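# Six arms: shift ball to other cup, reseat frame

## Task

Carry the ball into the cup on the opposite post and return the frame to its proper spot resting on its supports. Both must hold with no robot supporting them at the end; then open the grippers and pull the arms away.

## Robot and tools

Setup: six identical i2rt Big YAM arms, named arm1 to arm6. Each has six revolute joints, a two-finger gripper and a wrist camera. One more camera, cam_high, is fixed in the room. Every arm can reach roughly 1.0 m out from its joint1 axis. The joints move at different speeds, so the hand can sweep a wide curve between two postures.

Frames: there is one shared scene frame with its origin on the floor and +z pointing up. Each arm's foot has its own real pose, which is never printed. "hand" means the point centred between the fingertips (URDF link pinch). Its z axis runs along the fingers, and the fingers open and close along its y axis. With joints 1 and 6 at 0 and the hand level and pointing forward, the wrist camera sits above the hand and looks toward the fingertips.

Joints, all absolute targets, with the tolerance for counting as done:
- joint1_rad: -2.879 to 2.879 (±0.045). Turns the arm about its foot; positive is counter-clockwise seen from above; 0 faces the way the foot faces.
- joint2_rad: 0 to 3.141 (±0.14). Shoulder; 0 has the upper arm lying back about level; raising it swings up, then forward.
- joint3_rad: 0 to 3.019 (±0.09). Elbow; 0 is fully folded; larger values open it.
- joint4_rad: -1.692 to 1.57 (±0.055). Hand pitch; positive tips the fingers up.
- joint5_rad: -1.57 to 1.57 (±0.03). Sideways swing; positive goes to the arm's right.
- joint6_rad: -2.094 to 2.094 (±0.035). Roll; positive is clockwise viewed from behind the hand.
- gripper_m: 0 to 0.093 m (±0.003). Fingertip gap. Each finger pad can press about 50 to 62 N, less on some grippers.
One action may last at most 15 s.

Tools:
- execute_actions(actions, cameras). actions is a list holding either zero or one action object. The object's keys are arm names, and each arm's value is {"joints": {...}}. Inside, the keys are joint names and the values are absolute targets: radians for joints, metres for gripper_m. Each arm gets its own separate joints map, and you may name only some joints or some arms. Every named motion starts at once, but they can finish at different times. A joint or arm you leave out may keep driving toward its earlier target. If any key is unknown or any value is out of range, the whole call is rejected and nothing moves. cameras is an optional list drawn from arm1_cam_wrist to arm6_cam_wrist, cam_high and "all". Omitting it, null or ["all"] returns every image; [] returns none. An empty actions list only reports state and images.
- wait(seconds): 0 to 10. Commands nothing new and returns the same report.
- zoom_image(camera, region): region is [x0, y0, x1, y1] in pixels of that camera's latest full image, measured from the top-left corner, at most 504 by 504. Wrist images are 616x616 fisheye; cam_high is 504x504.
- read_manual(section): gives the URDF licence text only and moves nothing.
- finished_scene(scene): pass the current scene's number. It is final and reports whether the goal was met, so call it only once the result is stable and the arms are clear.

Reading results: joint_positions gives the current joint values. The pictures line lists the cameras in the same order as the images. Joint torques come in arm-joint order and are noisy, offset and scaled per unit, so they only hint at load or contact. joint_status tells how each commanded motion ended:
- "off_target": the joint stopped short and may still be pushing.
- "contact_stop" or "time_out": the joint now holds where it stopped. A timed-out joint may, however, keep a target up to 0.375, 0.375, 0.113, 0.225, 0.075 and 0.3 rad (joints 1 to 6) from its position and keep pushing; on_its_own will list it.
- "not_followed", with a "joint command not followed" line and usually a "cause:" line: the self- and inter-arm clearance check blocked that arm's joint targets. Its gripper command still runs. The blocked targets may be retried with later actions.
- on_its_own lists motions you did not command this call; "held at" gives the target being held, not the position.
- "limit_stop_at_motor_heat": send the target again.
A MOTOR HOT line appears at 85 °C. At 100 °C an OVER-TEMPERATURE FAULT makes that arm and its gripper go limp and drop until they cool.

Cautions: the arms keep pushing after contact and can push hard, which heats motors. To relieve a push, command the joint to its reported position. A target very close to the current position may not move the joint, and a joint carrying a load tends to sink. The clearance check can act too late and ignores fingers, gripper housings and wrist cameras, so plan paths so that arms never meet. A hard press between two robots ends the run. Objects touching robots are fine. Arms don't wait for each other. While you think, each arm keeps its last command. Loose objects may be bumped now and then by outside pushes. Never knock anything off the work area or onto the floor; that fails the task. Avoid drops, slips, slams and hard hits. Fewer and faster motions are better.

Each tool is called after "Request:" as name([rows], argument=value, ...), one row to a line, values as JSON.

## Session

Request:
execute_actions([
  {"arm1":{"joints":{"joint1_rad":0,"joint2_rad":0.85,"joint3_rad":0.458,"joint4_rad":-0.66,"joint5_rad":0,"joint6_rad":0}},"arm4":{"joints":{"joint1_rad":0,"joint2_rad":0.85,"joint3_rad":0.458,"joint4_rad":-0.66,"joint5_rad":0,"joint6_rad":0}},"arm6":{"joints":{"joint1_rad":0,"joint2_rad":0.85,"joint3_rad":0.458,"joint4_rad":-0.66,"joint5_rad":0,"joint6_rad":0}},"arm2":{"joints":{"joint1_rad":0,"joint2_rad":0.85,"joint3_rad":0.458,"joint4_rad":-0.66,"joint5_rad":0,"joint6_rad":0}},"arm3":{"joints":{"joint1_rad":0,"joint2_rad":0.85,"joint3_rad":0.458,"joint4_rad":-0.66,"joint5_rad":0,"joint6_rad":0}},"arm5":{"joints":{"joint1_rad":0,"joint2_rad":0.85,"joint3_rad":0.458,"joint4_rad":-0.66,"joint5_rad":0,"joint6_rad":0}}},
])

Scene clock: 1.60 s.
Joint torques (N m, as the arm reports them, + toward a larger angle): arm1=[ 0.64 -5.26  8.89  2.7   0.15 -0.03] | arm2=[-1.52 -3.74  7.63  2.   -0.23 -0.2 ] | arm3=[-0.22 -3.1   9.15  1.73  0.22 -0.03] | arm4=[ 0.   -3.56  9.5   2.4   0.34 -0.08] | arm5=[ 0.94 -4.68  7.35  1.77  0.1  -0.13] | arm6=[-0.78 -2.31 10.62  1.63  0.25 -0.09]
Motor temperatures (°C, as the motors report them): arm1=[22 23 27 23 25 25] | arm2=[23 26 29 25 21 21] | arm3=[21 25 29 24 23 22] | arm4=[24 25 24 22 21 23] | arm5=[24 26 30 21 21 22] | arm6=[24 25 24 25 24 22]
arm1.joint_positions: joint1_rad=+0.013 joint2_rad=+0.855 joint3_rad=+0.446 joint4_rad=-0.685 joint5_rad=-0.003 joint6_rad=-0.009 gripper_m=+0.094
arm1.joint_status: all done
arm1.hand: x=-0.4594 y=+1.4319 z=+0.8692 quat_wxyz=(-0.197, -0.527, -0.818, +0.122) (m; scene frame)
arm2.joint_positions: joint1_rad=-0.004 joint2_rad=+0.853 joint3_rad=+0.462 joint4_rad=-0.679 joint5_rad=+0.004 joint6_rad=+0.011 gripper_m=+0.094
arm2.joint_status: all done
arm2.hand: x=-1.2492 y=+0.2094 z=+0.8588 quat_wxyz=(-0.247, -0.117, -0.961, +0.031) (m; scene frame)
arm3.joint_positions: joint1_rad=-0.006 joint2_rad=+0.859 joint3_rad=+0.457 joint4_rad=-0.684 joint5_rad=-0.004 joint6_rad=-0.011 gripper_m=+0.094
arm3.joint_status: all done
arm3.hand: x=-1.3537 y=-0.6759 z=+0.9190 quat_wxyz=(-0.235, +0.280, -0.928, -0.068) (m; scene frame)
arm4.joint_positions: joint1_rad=-0.009 joint2_rad=+0.858 joint3_rad=+0.454 joint4_rad=-0.684 joint5_rad=-0.004 joint6_rad=+0.008 gripper_m=+0.094
arm4.joint_status: all done
arm4.hand: x=-0.2431 y=-1.2054 z=+0.9374 quat_wxyz=(-0.176, +0.660, -0.711, -0.166) (m; scene frame)
arm5.joint_positions: joint1_rad=-0.008 joint2_rad=+0.861 joint3_rad=+0.459 joint4_rad=-0.683 joint5_rad=-0.002 joint6_rad=+0.009 gripper_m=+0.094
arm5.joint_status: all done
arm5.hand: x=+1.1246 y=-1.0409 z=+0.9427 quat_wxyz=(-0.107, +0.863, -0.448, -0.207) (m; scene frame)
arm6.joint_positions: joint1_rad=+0.006 joint2_rad=+0.855 joint3_rad=+0.456 joint4_rad=-0.674 joint5_rad=-0.004 joint6_rad=+0.013 gripper_m=+0.094
arm6.joint_status: all done
arm6.hand: x=+1.2493 y=+0.8317 z=+0.9415 quat_wxyz=(-0.122, -0.846, -0.474, +0.210) (m; scene frame)
pictures: arm1_cam_wrist, arm2_cam_wrist, arm3_cam_wrist, arm4_cam_wrist, arm5_cam_wrist, arm6_cam_wrist, cam_high
Images, in order (width x height): arm1_cam_wrist 616x616, arm2_cam_wrist 616x616, arm3_cam_wrist 616x616, arm4_cam_wrist 616x616, arm5_cam_wrist 616x616, arm6_cam_wrist 616x616, cam_high 504x504.

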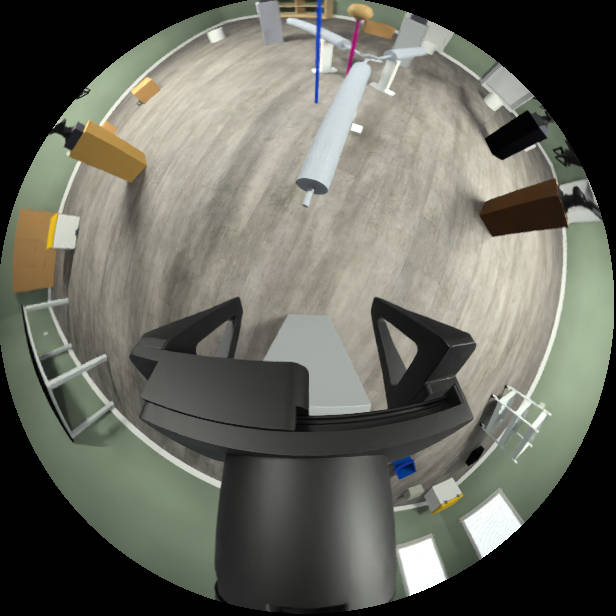

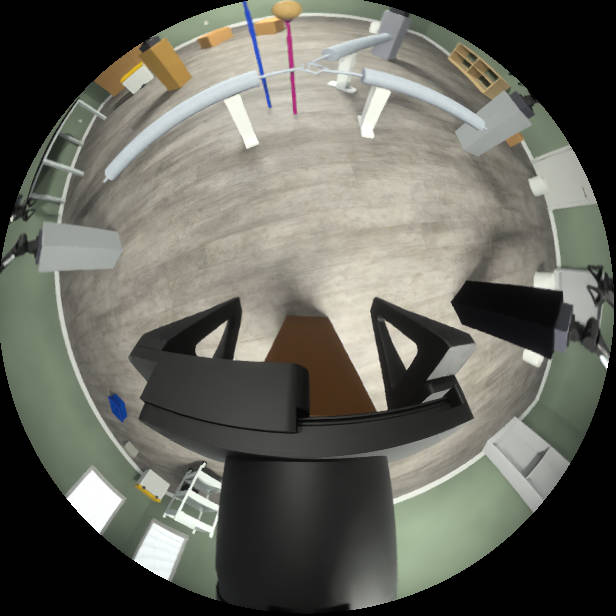

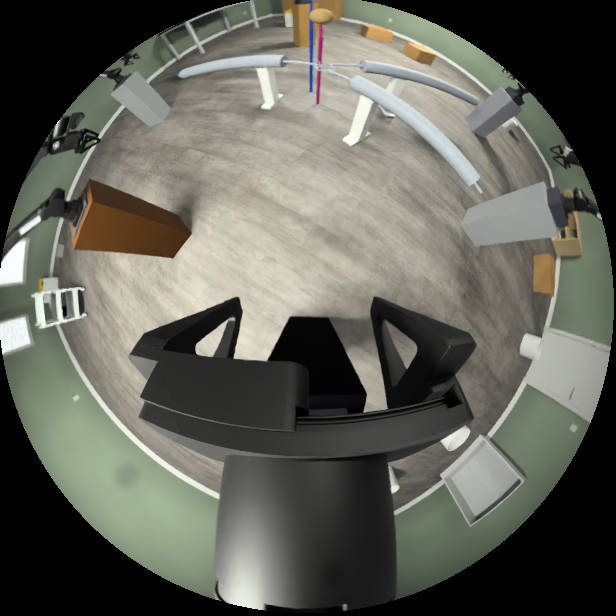

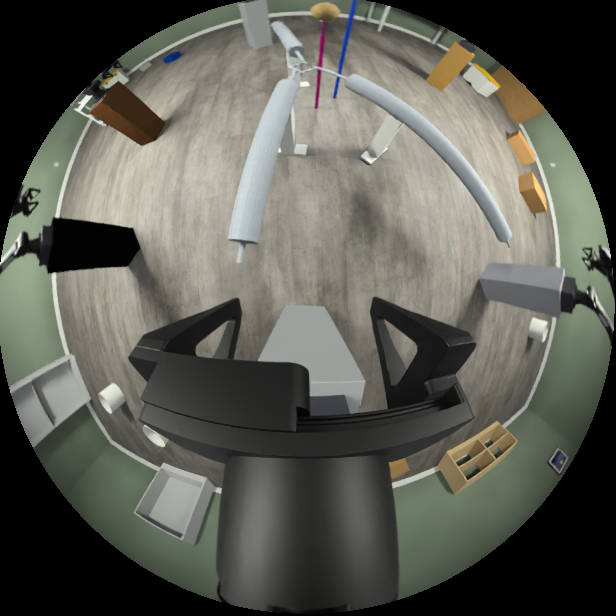

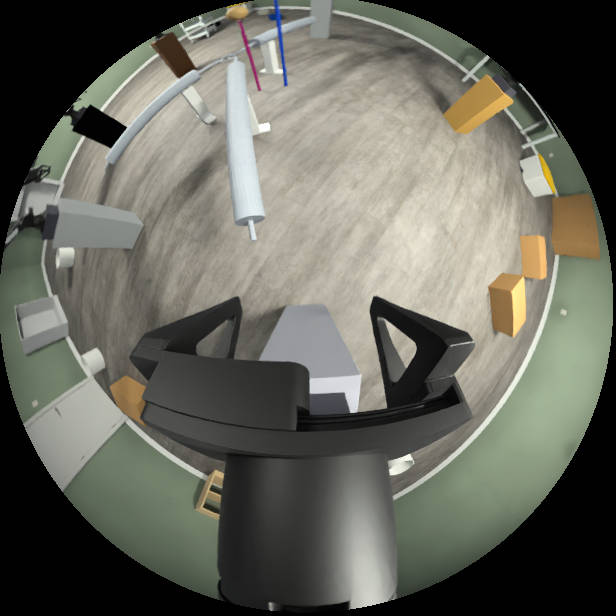

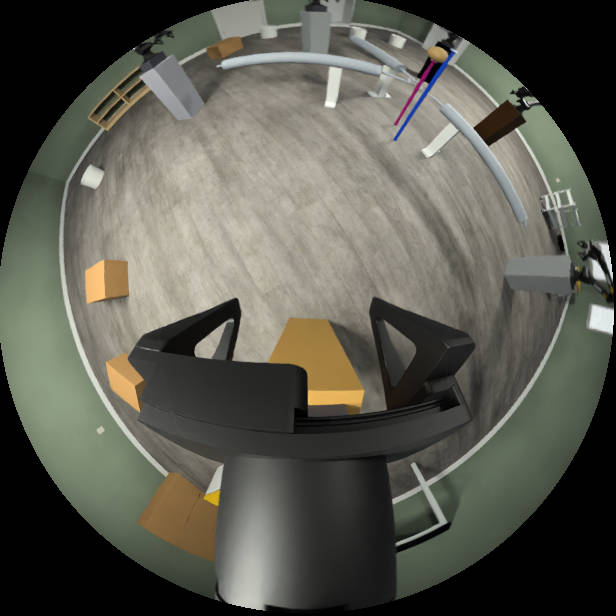

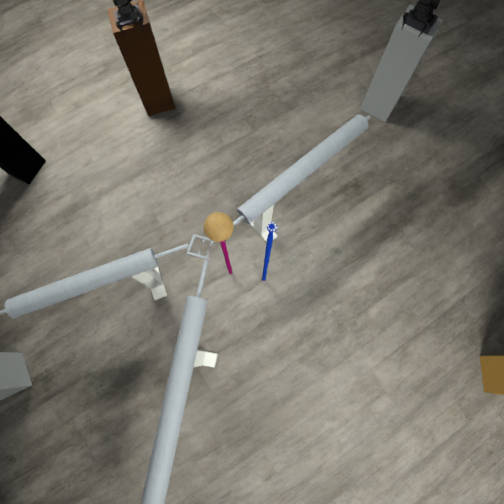

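Request:
execute_actions([
  {"arm1":{"joints":{"joint1_rad":0.01,"joint2_rad":2.245,"joint3_rad":1.335,"joint4_rad":-0.615,"joint6_rad":0.3}},"arm4":{"joints":{"joint1_rad":0.53,"joint2_rad":2.308,"joint3_rad":1.056,"joint4_rad":-0.3,"joint6_rad":0.68}},"arm5":{"joints":{"joint1_rad":0.4,"joint2_rad":2.355,"joint3_rad":1.2,"joint4_rad":-0.4,"joint6_rad":0.17}},"arm2":{"joints":{"joint2_rad":1.4,"joint3_rad":1.7,"joint4_rad":-0.7}},"arm3":{"joints":{"joint2_rad":1.4,"joint3_rad":1.7,"joint4_rad":-0.7}},"arm6":{"joints":{"joint1_rad":-0.4,"joint2_rad":1.6,"joint3_rad":1.9,"joint4_rad":-0.6}}},
])

Scene clock: 10.03 s.
Joint torques (N m, as the arm reports them, + toward a larger angle): arm1=[  1.98 -24.41   6.89   0.62   0.16  -0.02] | arm2=[ -1.38 -12.    11.51   1.68  -0.25  -0.21] | arm3=[ -0.36 -11.51  13.57   1.03   0.22  -0.02] | arm4=[ -1.23 -18.17   3.9    0.52   0.25   0.07] | arm5=[  0.22 -17.06   3.82   0.07  -0.03   0.04] | arm6=[ -0.31 -11.95  15.21   2.36   0.19  -0.16]
Motor temperatures (°C, as the motors report them): arm1=[22 23 29 23 25 25] | arm2=[23 26 31 25 21 21] | arm3=[21 25 31 24 23 22] | arm4=[24 25 25 22 21 23] | arm5=[24 26 31 21 21 22] | arm6=[24 26 26 25 24 22]
arm1.joint_positions: joint1_rad=+0.013 joint2_rad=+2.268 joint3_rad=+1.302 joint4_rad=-0.621 joint5_rad=-0.003 joint6_rad=+0.291 gripper_m=+0.094
arm1.joint_status: all done
arm1.hand: x=-0.3598 y=+1.2139 z=+0.5934 quat_wxyz=(+0.009, -0.661, -0.751, -0.011) (m; scene frame)
arm2.joint_positions: joint1_rad=-0.004 joint2_rad=+1.384 joint3_rad=+1.661 joint4_rad=-0.695 joint5_rad=+0.004 joint6_rad=+0.010 gripper_m=+0.094
arm2.joint_status: all done
arm2.hand: x=-0.9432 y=+0.1383 z=+1.2802 quat_wxyz=(-0.542, -0.101, -0.831, +0.063) (m; scene frame)
arm3.joint_positions: joint1_rad=-0.006 joint2_rad=+1.390 joint3_rad=+1.657 joint4_rad=-0.691 joint5_rad=-0.004 joint6_rad=-0.011 gripper_m=+0.094
arm3.joint_status: all done
arm3.hand: x=-1.0880 y=-0.5026 z=+1.3426 quat_wxyz=(-0.525, +0.243, -0.801, -0.151) (m; scene frame)
arm4.joint_positions: joint1_rad=+0.538 joint2_rad=+2.314 joint3_rad=+1.045 joint4_rad=-0.302 joint5_rad=-0.001 joint6_rad=+0.672 gripper_m=+0.094
arm4.joint_status: all done
arm4.hand: x=-0.4640 y=-1.1014 z=+0.5963 quat_wxyz=(-0.003, +0.636, -0.772, -0.001) (m; scene frame)
arm5.joint_positions: joint1_rad=+0.405 joint2_rad=+2.355 joint3_rad=+1.182 joint4_rad=-0.401 joint5_rad=+0.001 joint6_rad=+0.161 gripper_m=+0.094
arm5.joint_status: all done
arm5.hand: x=+0.8833 y=-1.0341 z=+0.5968 quat_wxyz=(+0.002, +0.940, -0.342, +0.009) (m; scene frame)
arm6.joint_positions: joint1_rad=-0.403 joint2_rad=+1.589 joint3_rad=+1.860 joint4_rad=-0.609 joint5_rad=-0.003 joint6_rad=+0.011 gripper_m=+0.094
arm6.joint_status: all done
arm6.hand: x=+0.8338 y=+0.6741 z=+1.3719 quat_wxyz=(-0.179, -0.779, -0.249, +0.547) (m; scene frame)
pictures: arm1_cam_wrist, arm2_cam_wrist, arm3_cam_wrist, arm4_cam_wrist, arm5_cam_wrist, arm6_cam_wrist, cam_high
Images, in order (width x height): arm1_cam_wrist 616x616, arm2_cam_wrist 616x616, arm3_cam_wrist 616x616, arm4_cam_wrist 616x616, arm5_cam_wrist 616x616, arm6_cam_wrist 616x616, cam_high 504x504.

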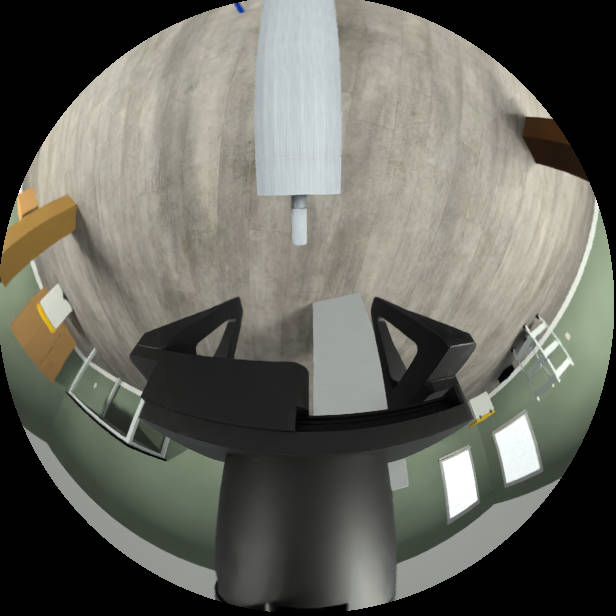

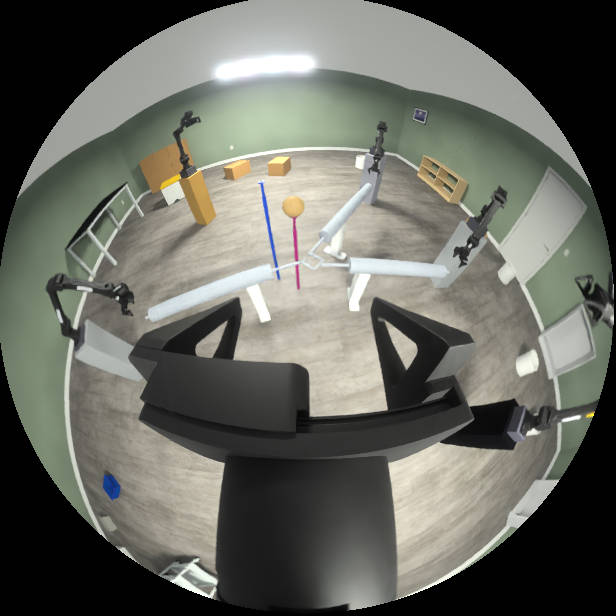

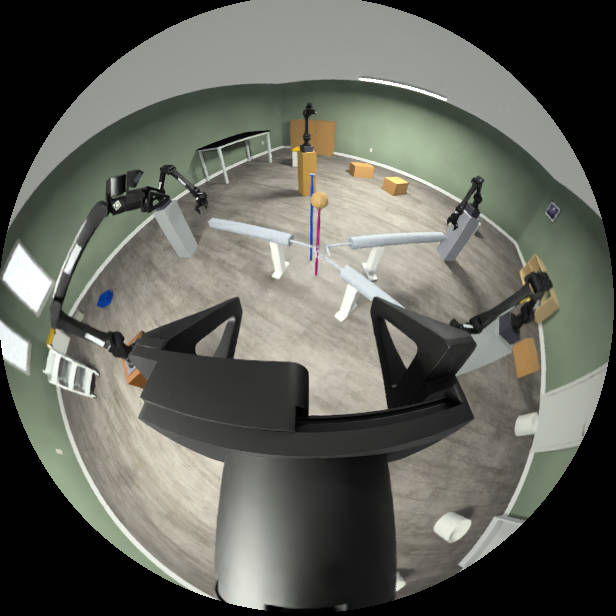

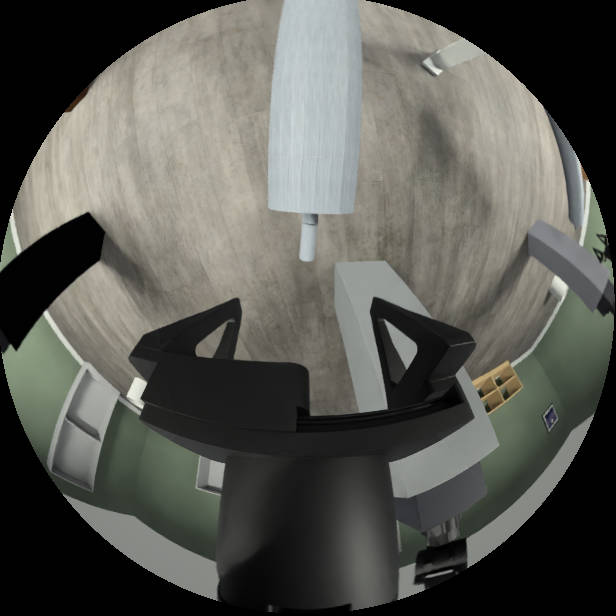

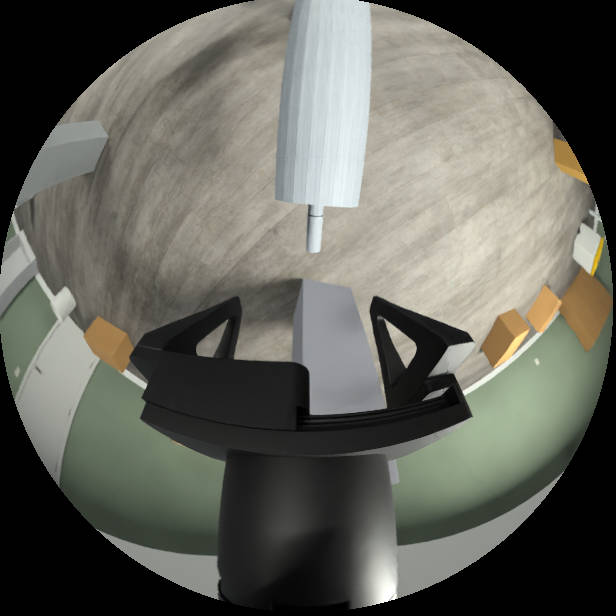

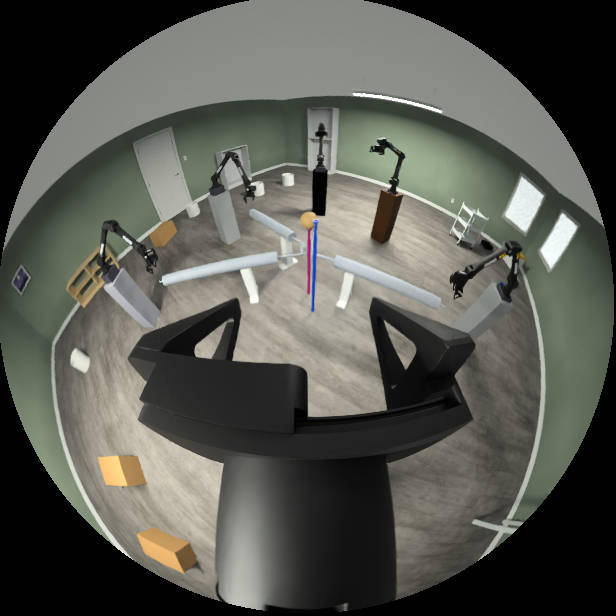

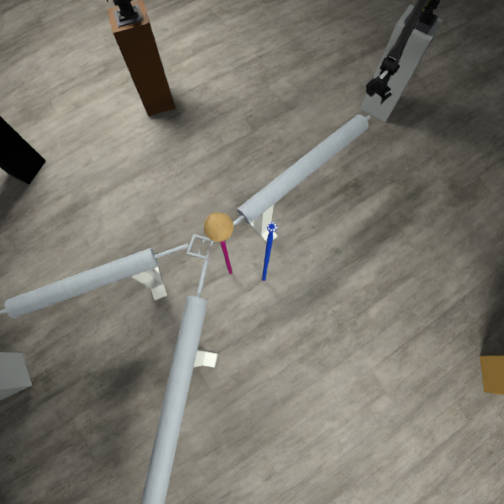

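Request:
execute_actions([
  {"arm1":{"joints":{"joint1_rad":0.035,"joint2_rad":2.538,"joint3_rad":1.455,"joint4_rad":-0.44,"joint6_rad":0.31}},"arm4":{"joints":{"joint2_rad":2.622,"joint3_rad":1.203,"joint4_rad":-0.13,"joint6_rad":0.75}},"arm5":{"joints":{"joint1_rad":0.383,"joint2_rad":2.657,"joint3_rad":1.362,"joint4_rad":-0.255,"joint6_rad":0.25}}},
], cameras=["arm1_cam_wrist","arm4_cam_wrist","arm5_cam_wrist"])

Scene clock: 18.57 s.
Joint torques (N m, as the arm reports them, + toward a larger angle): arm1=[  3.4  -26.18   4.89   1.17   0.11  -0.01] | arm2=[ -2.03 -13.03  11.3    1.9   -0.19  -0.2 ] | arm3=[ -0.32 -11.38  13.58   1.03   0.22  -0.02] | arm4=[ -1.3  -19.64   2.28   0.95   0.27   0.08] | arm5=[  0.27 -18.57   2.02   0.36  -0.01   0.08] | arm6=[  0.18 -12.91  15.61   2.39   0.2   -0.18]
Motor temperatures (°C, as the motors report them): arm1=[22 24 29 23 25 25] | arm2=[23 26 33 25 21 21] | arm3=[21 25 33 24 23 22] | arm4=[24 26 25 22 21 23] | arm5=[24 27 31 21 21 22] | arm6=[24 26 28 25 24 22]
arm1.joint_positions: joint1_rad=+0.024 joint2_rad=+2.560 joint3_rad=+1.436 joint4_rad=-0.453 joint5_rad=-0.003 joint6_rad=+0.301 gripper_m=+0.094
arm1.joint_status: all done
arm1.hand: x=-0.3502 y=+1.2102 z=+0.4677 quat_wxyz=(+0.005, -0.660, -0.751, -0.009) (m; scene frame)
arm2.joint_positions: joint1_rad=-0.004 joint2_rad=+1.384 joint3_rad=+1.661 joint4_rad=-0.695 joint5_rad=+0.004 joint6_rad=+0.010 gripper_m=+0.094
arm2.joint_status: not commanded
arm2.hand: x=-0.9432 y=+0.1383 z=+1.2802 quat_wxyz=(-0.542, -0.101, -0.831, +0.063) (m; scene frame)
arm3.joint_positions: joint1_rad=-0.006 joint2_rad=+1.390 joint3_rad=+1.657 joint4_rad=-0.691 joint5_rad=-0.004 joint6_rad=-0.011 gripper_m=+0.094
arm3.joint_status: not commanded
arm3.hand: x=-1.0880 y=-0.5026 z=+1.3426 quat_wxyz=(-0.525, +0.243, -0.801, -0.151) (m; scene frame)
arm4.joint_positions: joint1_rad=+0.538 joint2_rad=+2.638 joint3_rad=+1.194 joint4_rad=-0.142 joint5_rad=-0.001 joint6_rad=+0.742 gripper_m=+0.094
arm4.joint_status: all done
arm4.hand: x=-0.4582 y=-1.1104 z=+0.4724 quat_wxyz=(-0.002, +0.608, -0.794, +0.007) (m; scene frame)
arm5.joint_positions: joint1_rad=+0.388 joint2_rad=+2.672 joint3_rad=+1.355 joint4_rad=-0.262 joint5_rad=+0.001 joint6_rad=+0.242 gripper_m=+0.094
arm5.joint_status: all done
arm5.hand: x=+0.8893 y=-1.0280 z=+0.4701 quat_wxyz=(+0.002, +0.922, -0.388, +0.011) (m; scene frame)
arm6.joint_positions: joint1_rad=-0.403 joint2_rad=+1.589 joint3_rad=+1.860 joint4_rad=-0.609 joint5_rad=-0.003 joint6_rad=+0.011 gripper_m=+0.094
arm6.joint_status: not commanded
arm6.hand: x=+0.8338 y=+0.6741 z=+1.3719 quat_wxyz=(-0.179, -0.779, -0.249, +0.547) (m; scene frame)
pictures: arm1_cam_wrist, arm4_cam_wrist, arm5_cam_wrist
Images, in order (width x height): arm1_cam_wrist 616x616, arm4_cam_wrist 616x616, arm5_cam_wrist 616x616.

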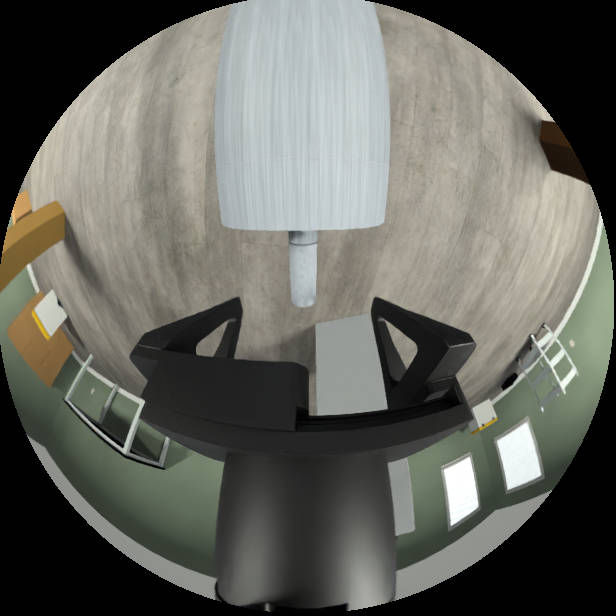

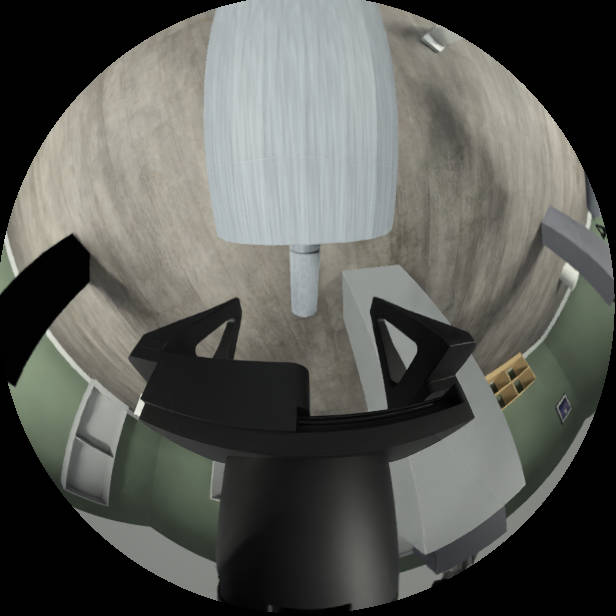

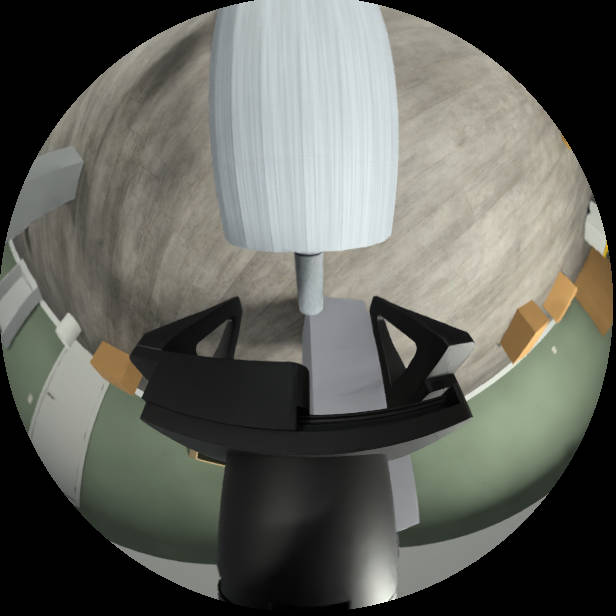

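Request:
execute_actions([
  {"arm1":{"joints":{"joint2_rad":2.632,"joint3_rad":1.535,"joint4_rad":-0.422}},"arm4":{"joints":{"joint2_rad":2.692,"joint3_rad":1.244,"joint4_rad":-0.094}},"arm5":{"joints":{"joint2_rad":2.73,"joint3_rad":1.414,"joint4_rad":-0.228,"joint6_rad":0.19}}},
], cameras=["arm1_cam_wrist","arm4_cam_wrist","arm5_cam_wrist"])

Request:
execute_actions([
  {"arm1":{"joints":{"gripper_m":0}},"arm4":{"joints":{"gripper_m":0}},"arm5":{"joints":{"gripper_m":0}}},
], cameras=["cam_high","arm2_cam_wrist","arm3_cam_wrist","arm6_cam_wrist"])

Request:
zoom_image(camera="cam_high", region=[170, 190, 290, 310])

Request:
zoom_image(camera="arm6_cam_wrist", region=[260, 200, 360, 320])

Request:
zoom_image(camera="arm3_cam_wrist", region=[260, 165, 380, 285])

Request:
zoom_image(camera="arm2_cam_wrist", region=[240, 175, 360, 295])

Scene clock: 25.33 s.
Joint torques (N m, as the arm reports them, + toward a larger angle): arm1=[  2.81 -24.92   4.9    1.2    0.2   -0.02] | arm2=[ -1.51 -12.51  11.17   1.81  -0.24  -0.18] | arm3=[ -0.28 -11.37  13.57   1.02   0.22  -0.03] | arm4=[ -1.16 -18.04   1.79   1.13   0.26   0.08] | arm5=[ -0.37 -17.05   2.49   0.54  -0.04  -0.09] | arm6=[ -0.05 -12.83  15.52   2.3    0.21  -0.15]
Motor temperatures (°C, as the motors report them): arm1=[22 24 29 23 25 25] | arm2=[23 26 34 25 21 21] | arm3=[21 25 35 24 23 22] | arm4=[24 26 25 22 21 23] | arm5=[24 28 30 21 21 22] | arm6=[24 26 29 25 24 22]
arm1.joint_positions: joint1_rad=+0.024 joint2_rad=+2.633 joint3_rad=+1.518 joint4_rad=-0.435 joint5_rad=-0.003 joint6_rad=+0.301 gripper_m=+0.094
arm1.joint_status: all done
arm1.hand: x=-0.3418 y=+1.1924 z=+0.4427 quat_wxyz=(-0.007, -0.660, -0.751, -0.004) (m; scene frame)
arm2.joint_positions: joint1_rad=-0.004 joint2_rad=+1.384 joint3_rad=+1.661 joint4_rad=-0.695 joint5_rad=+0.004 joint6_rad=+0.010 gripper_m=+0.094
arm2.joint_status: not commanded
arm2.hand: x=-0.9432 y=+0.1383 z=+1.2802 quat_wxyz=(-0.542, -0.101, -0.831, +0.063) (m; scene frame)
arm3.joint_positions: joint1_rad=-0.006 joint2_rad=+1.390 joint3_rad=+1.657 joint4_rad=-0.691 joint5_rad=-0.004 joint6_rad=-0.011 gripper_m=+0.094
arm3.joint_status: not commanded
arm3.hand: x=-1.0880 y=-0.5026 z=+1.3426 quat_wxyz=(-0.525, +0.243, -0.801, -0.151) (m; scene frame)
arm4.joint_positions: joint1_rad=+0.538 joint2_rad=+2.687 joint3_rad=+1.242 joint4_rad=-0.108 joint5_rad=-0.001 joint6_rad=+0.742 gripper_m=+0.094
arm4.joint_status: all done
arm4.hand: x=-0.4643 y=-1.0984 z=+0.4544 quat_wxyz=(-0.005, +0.608, -0.794, -0.010) (m; scene frame)
arm5.joint_positions: joint1_rad=+0.388 joint2_rad=+2.715 joint3_rad=+1.405 joint4_rad=-0.241 joint5_rad=+0.001 joint6_rad=+0.199 gripper_m=+0.094
arm5.joint_status: all done
arm5.hand: x=+0.8781 y=-1.0211 z=+0.4546 quat_wxyz=(+0.000, +0.930, -0.368, -0.002) (m; scene frame)
arm6.joint_positions: joint1_rad=-0.403 joint2_rad=+1.589 joint3_rad=+1.860 joint4_rad=-0.609 joint5_rad=-0.003 joint6_rad=+0.011 gripper_m=+0.094
arm6.joint_status: not commanded
arm6.hand: x=+0.8338 y=+0.6741 z=+1.3719 quat_wxyz=(-0.179, -0.779, -0.249, +0.547) (m; scene frame)
pictures: arm1_cam_wrist, arm4_cam_wrist, arm5_cam_wrist
Images, in order (width x height): arm1_cam_wrist 616x616, arm4_cam_wrist 616x616, arm5_cam_wrist 616x616.

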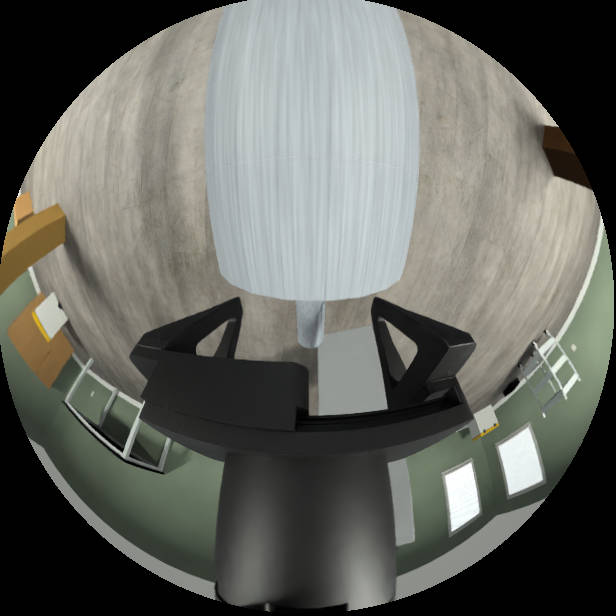

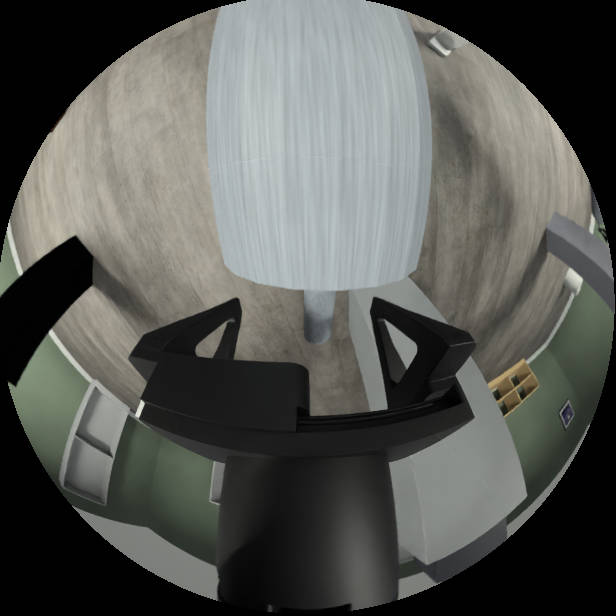

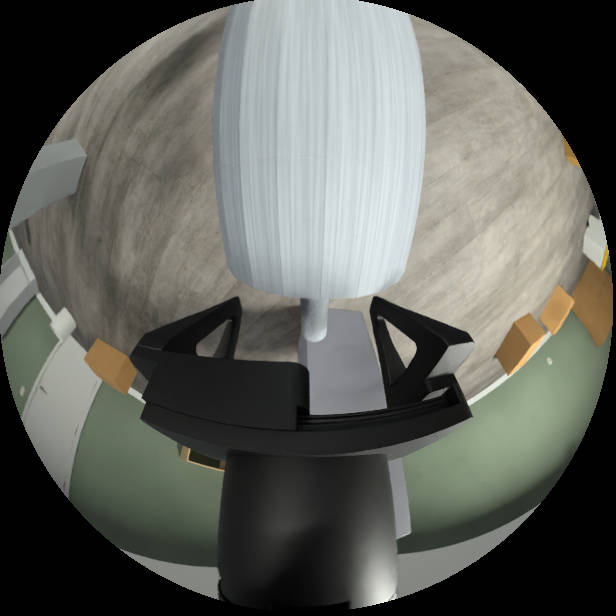

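Scene clock: 26.07 s.
Joint torques (N m, as the arm reports them, + toward a larger angle): arm1=[  3.14 -24.51   4.97   1.16   0.22  -0.03] | arm2=[ -1.63 -12.21  11.35   1.66  -0.27  -0.18] | arm3=[ -0.29 -11.39  13.58   1.03   0.23  -0.03] | arm4=[ -1.07 -18.01   1.89   1.06   0.08   0.04] | arm5=[ -0.54 -16.69   2.25   0.44  -0.05  -0.1 ] | arm6=[  0.3  -12.52  15.54   2.42   0.2   -0.12]
Motor temperatures (°C, as the motors report them): arm1=[22 25 28 23 25 25] | arm2=[23 26 34 25 21 21] | arm3=[21 25 35 24 23 22] | arm4=[24 26 24 22 21 23] | arm5=[24 28 30 21 21 22] | arm6=[24 26 30 25 24 22]
arm1.joint_positions: joint1_rad=+0.025 joint2_rad=+2.633 joint3_rad=+1.518 joint4_rad=-0.434 joint5_rad=-0.005 joint6_rad=+0.301 gripper_m=+0.019
arm1.joint_status: gripper_m off_target (ended at +0.019, target +0.000)
arm1.hand: x=-0.3411 y=+1.1924 z=+0.4427 quat_wxyz=(-0.008, -0.660, -0.751, -0.004) (m; scene frame)
arm2.joint_positions: joint1_rad=-0.004 joint2_rad=+1.384 joint3_rad=+1.661 joint4_rad=-0.695 joint5_rad=+0.004 joint6_rad=+0.010 gripper_m=+0.094
arm2.joint_status: not commanded
arm2.hand: x=-0.9432 y=+0.1383 z=+1.2802 quat_wxyz=(-0.542, -0.101, -0.831, +0.063) (m; scene frame)
arm3.joint_positions: joint1_rad=-0.006 joint2_rad=+1.390 joint3_rad=+1.657 joint4_rad=-0.691 joint5_rad=-0.004 joint6_rad=-0.011 gripper_m=+0.094
arm3.joint_status: not commanded
arm3.hand: x=-1.0880 y=-0.5026 z=+1.3426 quat_wxyz=(-0.525, +0.243, -0.801, -0.151) (m; scene frame)
arm4.joint_positions: joint1_rad=+0.535 joint2_rad=+2.688 joint3_rad=+1.240 joint4_rad=-0.108 joint5_rad=+0.002 joint6_rad=+0.745 gripper_m=+0.019
arm4.joint_status: gripper_m off_target (ended at +0.019, target +0.000)
arm4.hand: x=-0.4617 y=-1.0995 z=+0.4538 quat_wxyz=(-0.006, +0.606, -0.796, -0.008) (m; scene frame)
arm5.joint_positions: joint1_rad=+0.388 joint2_rad=+2.715 joint3_rad=+1.405 joint4_rad=-0.240 joint5_rad=+0.001 joint6_rad=+0.197 gripper_m=+0.017
arm5.joint_status: gripper_m off_target (ended at +0.017, target +0.000)
arm5.hand: x=+0.8781 y=-1.0209 z=+0.4546 quat_wxyz=(-0.001, +0.930, -0.367, -0.002) (m; scene frame)
arm6.joint_positions: joint1_rad=-0.403 joint2_rad=+1.589 joint3_rad=+1.860 joint4_rad=-0.609 joint5_rad=-0.003 joint6_rad=+0.011 gripper_m=+0.094
arm6.joint_status: not commanded
arm6.hand: x=+0.8338 y=+0.6741 z=+1.3719 quat_wxyz=(-0.179, -0.779, -0.249, +0.547) (m; scene frame)
pictures: arm2_cam_wrist, arm3_cam_wrist, arm6_cam_wrist, cam_high
Images, in order (width x height): arm2_cam_wrist 616x616, arm3_cam_wrist 616x616, arm6_cam_wrist 616x616, cam_high 504x504.

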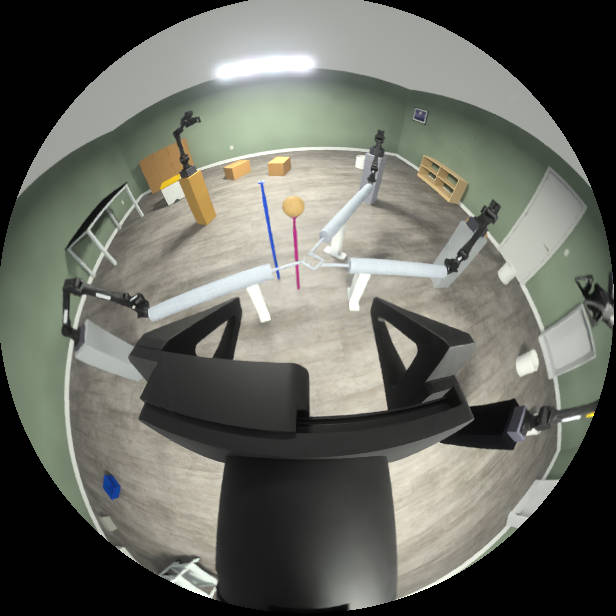

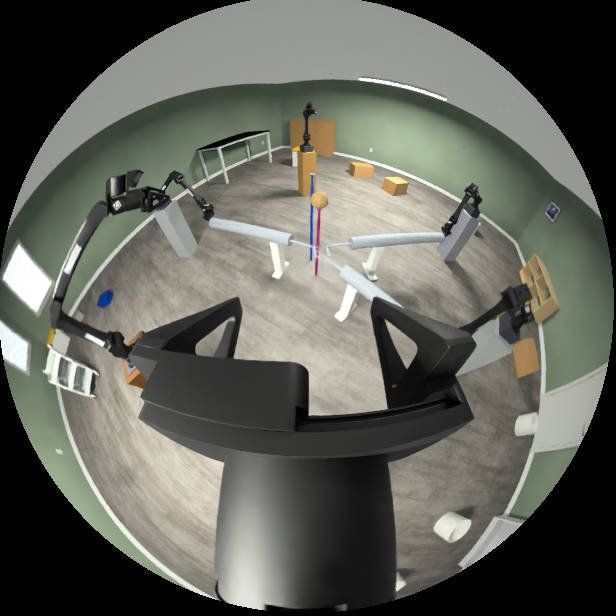

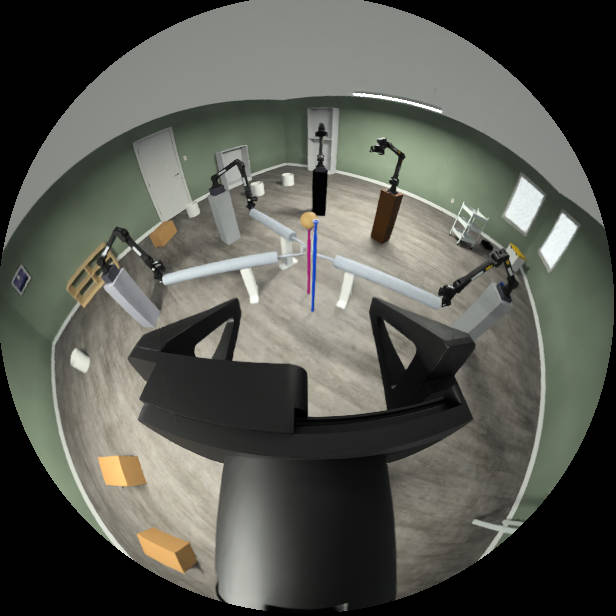

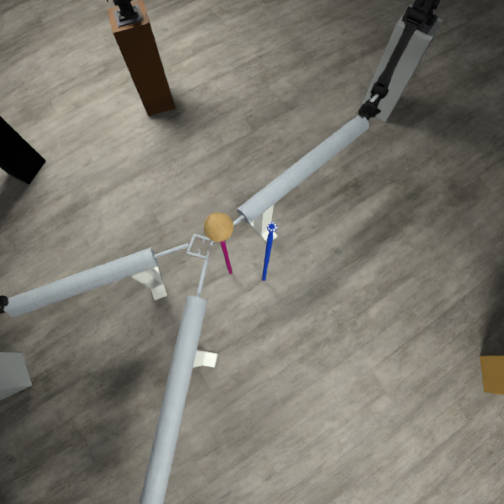

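Region (170, 190, 290, 310) of cam_high's 504x504 image, scaled by 4.200, with more detail than that image has.

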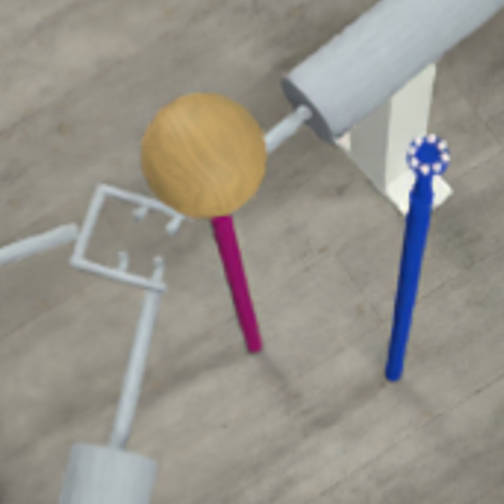

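Region (260, 200, 360, 320) of arm6_cam_wrist's 616x616 image, scaled by 4.200, with more detail than that image has.

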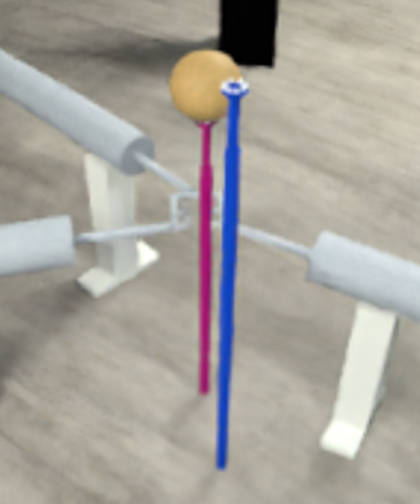

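Region (260, 165, 380, 285) of arm3_cam_wrist's 616x616 image, scaled by 4.200, with more detail than that image has.

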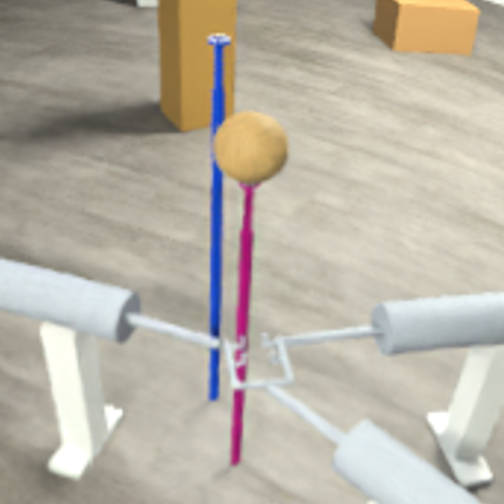

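Region (240, 175, 360, 295) of arm2_cam_wrist's 616x616 image, scaled by 4.200, with more detail than that image has.

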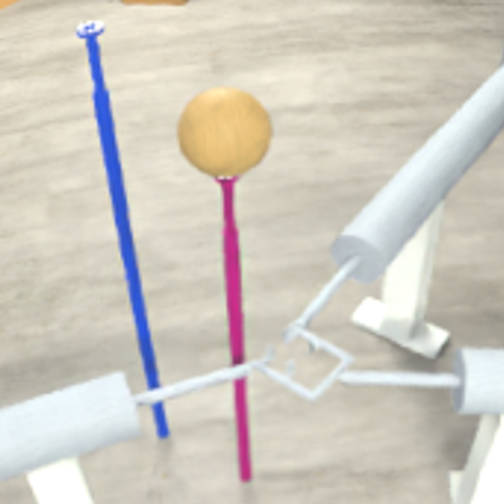

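Grips are shallow; regrip deeper.

Request:
execute_actions([
  {"arm1":{"joints":{"gripper_m":0.05}},"arm4":{"joints":{"gripper_m":0.05}},"arm5":{"joints":{"gripper_m":0.05}}},
], cameras=[])

Request:
execute_actions([
  {"arm1":{"joints":{"joint2_rad":2.655}},"arm4":{"joints":{"joint2_rad":2.712}},"arm5":{"joints":{"joint2_rad":2.755}}},
], cameras=["arm1_cam_wrist","arm4_cam_wrist","arm5_cam_wrist"])

Scene clock: 29.20 s.
Joint torques (N m, as the arm reports them, + toward a larger angle): arm1=[  3.44 -25.25   4.98   1.43   0.2   -0.07] | arm2=[ -1.47 -12.49  11.27   1.6   -0.22  -0.2 ] | arm3=[ -0.35 -11.39  13.58   1.03   0.23  -0.03] | arm4=[ -0.94 -18.07   1.91   1.08   0.08   0.04] | arm5=[  0.   -16.76   2.37   0.63  -0.04  -0.1 ] | arm6=[  0.11 -12.15  15.55   2.58   0.18  -0.13]
Motor temperatures (°C, as the motors report them): arm1=[22 25 28 23 25 25] | arm2=[23 26 35 25 21 21] | arm3=[21 25 35 24 23 22] | arm4=[24 27 24 22 21 23] | arm5=[24 28 30 21 21 22] | arm6=[24 26 30 25 24 22]
arm1.joint_positions: joint1_rad=+0.025 joint2_rad=+2.633 joint3_rad=+1.518 joint4_rad=-0.434 joint5_rad=-0.004 joint6_rad=+0.302 gripper_m=+0.050
arm1.joint_status: all done
arm1.hand: x=-0.3412 y=+1.1924 z=+0.4427 quat_wxyz=(-0.008, -0.660, -0.751, -0.004) (m; scene frame)
arm2.joint_positions: joint1_rad=-0.004 joint2_rad=+1.384 joint3_rad=+1.661 joint4_rad=-0.695 joint5_rad=+0.004 joint6_rad=+0.010 gripper_m=+0.094
arm2.joint_status: not commanded
arm2.hand: x=-0.9432 y=+0.1383 z=+1.2802 quat_wxyz=(-0.542, -0.101, -0.831, +0.063) (m; scene frame)
arm3.joint_positions: joint1_rad=-0.006 joint2_rad=+1.390 joint3_rad=+1.657 joint4_rad=-0.691 joint5_rad=-0.004 joint6_rad=-0.011 gripper_m=+0.094
arm3.joint_status: not commanded
arm3.hand: x=-1.0880 y=-0.5026 z=+1.3426 quat_wxyz=(-0.525, +0.243, -0.801, -0.151) (m; scene frame)
arm4.joint_positions: joint1_rad=+0.535 joint2_rad=+2.688 joint3_rad=+1.240 joint4_rad=-0.108 joint5_rad=+0.002 joint6_rad=+0.746 gripper_m=+0.050
arm4.joint_status: all done
arm4.hand: x=-0.4618 y=-1.0993 z=+0.4538 quat_wxyz=(-0.006, +0.606, -0.796, -0.008) (m; scene frame)
arm5.joint_positions: joint1_rad=+0.388 joint2_rad=+2.715 joint3_rad=+1.405 joint4_rad=-0.240 joint5_rad=+0.001 joint6_rad=+0.197 gripper_m=+0.050
arm5.joint_status: all done
arm5.hand: x=+0.8781 y=-1.0209 z=+0.4546 quat_wxyz=(-0.001, +0.930, -0.367, -0.002) (m; scene frame)
arm6.joint_positions: joint1_rad=-0.403 joint2_rad=+1.589 joint3_rad=+1.860 joint4_rad=-0.609 joint5_rad=-0.003 joint6_rad=+0.011 gripper_m=+0.094
arm6.joint_status: not commanded
arm6.hand: x=+0.8338 y=+0.6741 z=+1.3719 quat_wxyz=(-0.179, -0.779, -0.249, +0.547) (m; scene frame)
pictures: none
No camera images: the call's "cameras" was empty. Leave "cameras" out to get every camera's image.

Scene clock: 29.93 s.
Joint torques (N m, as the arm reports them, + toward a larger angle): arm1=[  2.52 -24.91   4.87   1.22   0.18  -0.07] | arm2=[ -1.9  -11.72  11.6    1.87  -0.23  -0.22] | arm3=[ -0.33 -11.37  13.58   1.04   0.22  -0.03] | arm4=[ -1.06 -17.9    1.75   1.07   0.08   0.04] | arm5=[  0.5  -17.47   2.13   0.56  -0.03  -0.08] | arm6=[  0.15 -12.84  15.5    2.33   0.24  -0.17]
Motor temperatures (°C, as the motors report them): arm1=[22 25 28 23 25 25] | arm2=[23 26 35 25 21 21] | arm3=[21 25 36 24 23 22] | arm4=[24 27 24 22 21 23] | arm5=[24 28 30 21 21 22] | arm6=[24 26 30 25 24 22]
arm1.joint_positions: joint1_rad=+0.025 joint2_rad=+2.652 joint3_rad=+1.518 joint4_rad=-0.434 joint5_rad=-0.004 joint6_rad=+0.302 gripper_m=+0.050
arm1.joint_status: all done
arm1.hand: x=-0.3449 y=+1.2006 z=+0.4327 quat_wxyz=(+0.001, -0.660, -0.751, -0.007) (m; scene frame)
arm2.joint_positions: joint1_rad=-0.004 joint2_rad=+1.384 joint3_rad=+1.661 joint4_rad=-0.695 joint5_rad=+0.004 joint6_rad=+0.010 gripper_m=+0.094
arm2.joint_status: not commanded
arm2.hand: x=-0.9432 y=+0.1383 z=+1.2802 quat_wxyz=(-0.542, -0.101, -0.831, +0.063) (m; scene frame)
arm3.joint_positions: joint1_rad=-0.006 joint2_rad=+1.390 joint3_rad=+1.657 joint4_rad=-0.691 joint5_rad=-0.004 joint6_rad=-0.011 gripper_m=+0.094
arm3.joint_status: not commanded
arm3.hand: x=-1.0880 y=-0.5026 z=+1.3426 quat_wxyz=(-0.525, +0.243, -0.801, -0.151) (m; scene frame)
arm4.joint_positions: joint1_rad=+0.535 joint2_rad=+2.705 joint3_rad=+1.240 joint4_rad=-0.108 joint5_rad=+0.002 joint6_rad=+0.746 gripper_m=+0.050
arm4.joint_status: all done
arm4.hand: x=-0.4578 y=-1.1070 z=+0.4468 quat_wxyz=(-0.005, +0.606, -0.796, +0.001) (m; scene frame)
arm5.joint_positions: joint1_rad=+0.388 joint2_rad=+2.742 joint3_rad=+1.405 joint4_rad=-0.240 joint5_rad=+0.001 joint6_rad=+0.197 gripper_m=+0.050
arm5.joint_status: all done
arm5.hand: x=+0.8902 y=-1.0285 z=+0.4423 quat_wxyz=(+0.002, +0.930, -0.367, +0.011) (m; scene frame)
arm6.joint_positions: joint1_rad=-0.403 joint2_rad=+1.589 joint3_rad=+1.860 joint4_rad=-0.609 joint5_rad=-0.003 joint6_rad=+0.011 gripper_m=+0.094
arm6.joint_status: not commanded
arm6.hand: x=+0.8338 y=+0.6741 z=+1.3719 quat_wxyz=(-0.179, -0.779, -0.249, +0.547) (m; scene frame)
pictures: arm1_cam_wrist, arm4_cam_wrist, arm5_cam_wrist
Images, in order (width x height): arm1_cam_wrist 616x616, arm4_cam_wrist 616x616, arm5_cam_wrist 616x616.

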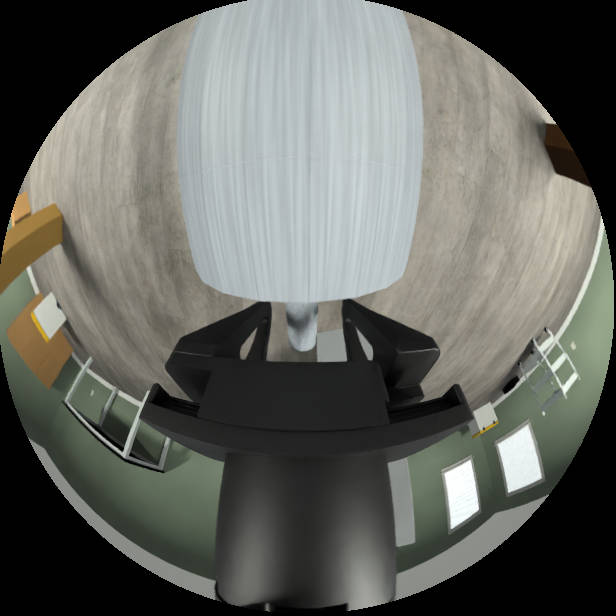

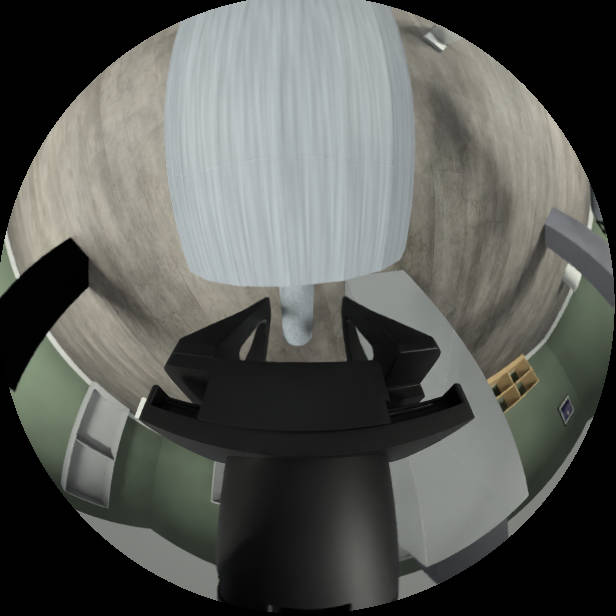

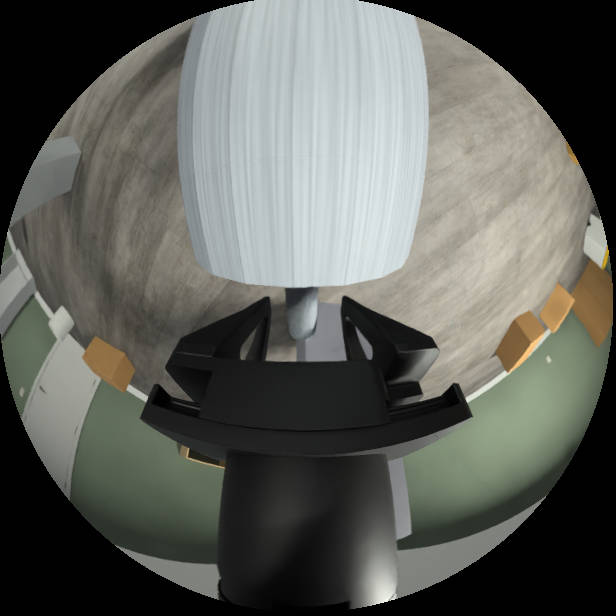

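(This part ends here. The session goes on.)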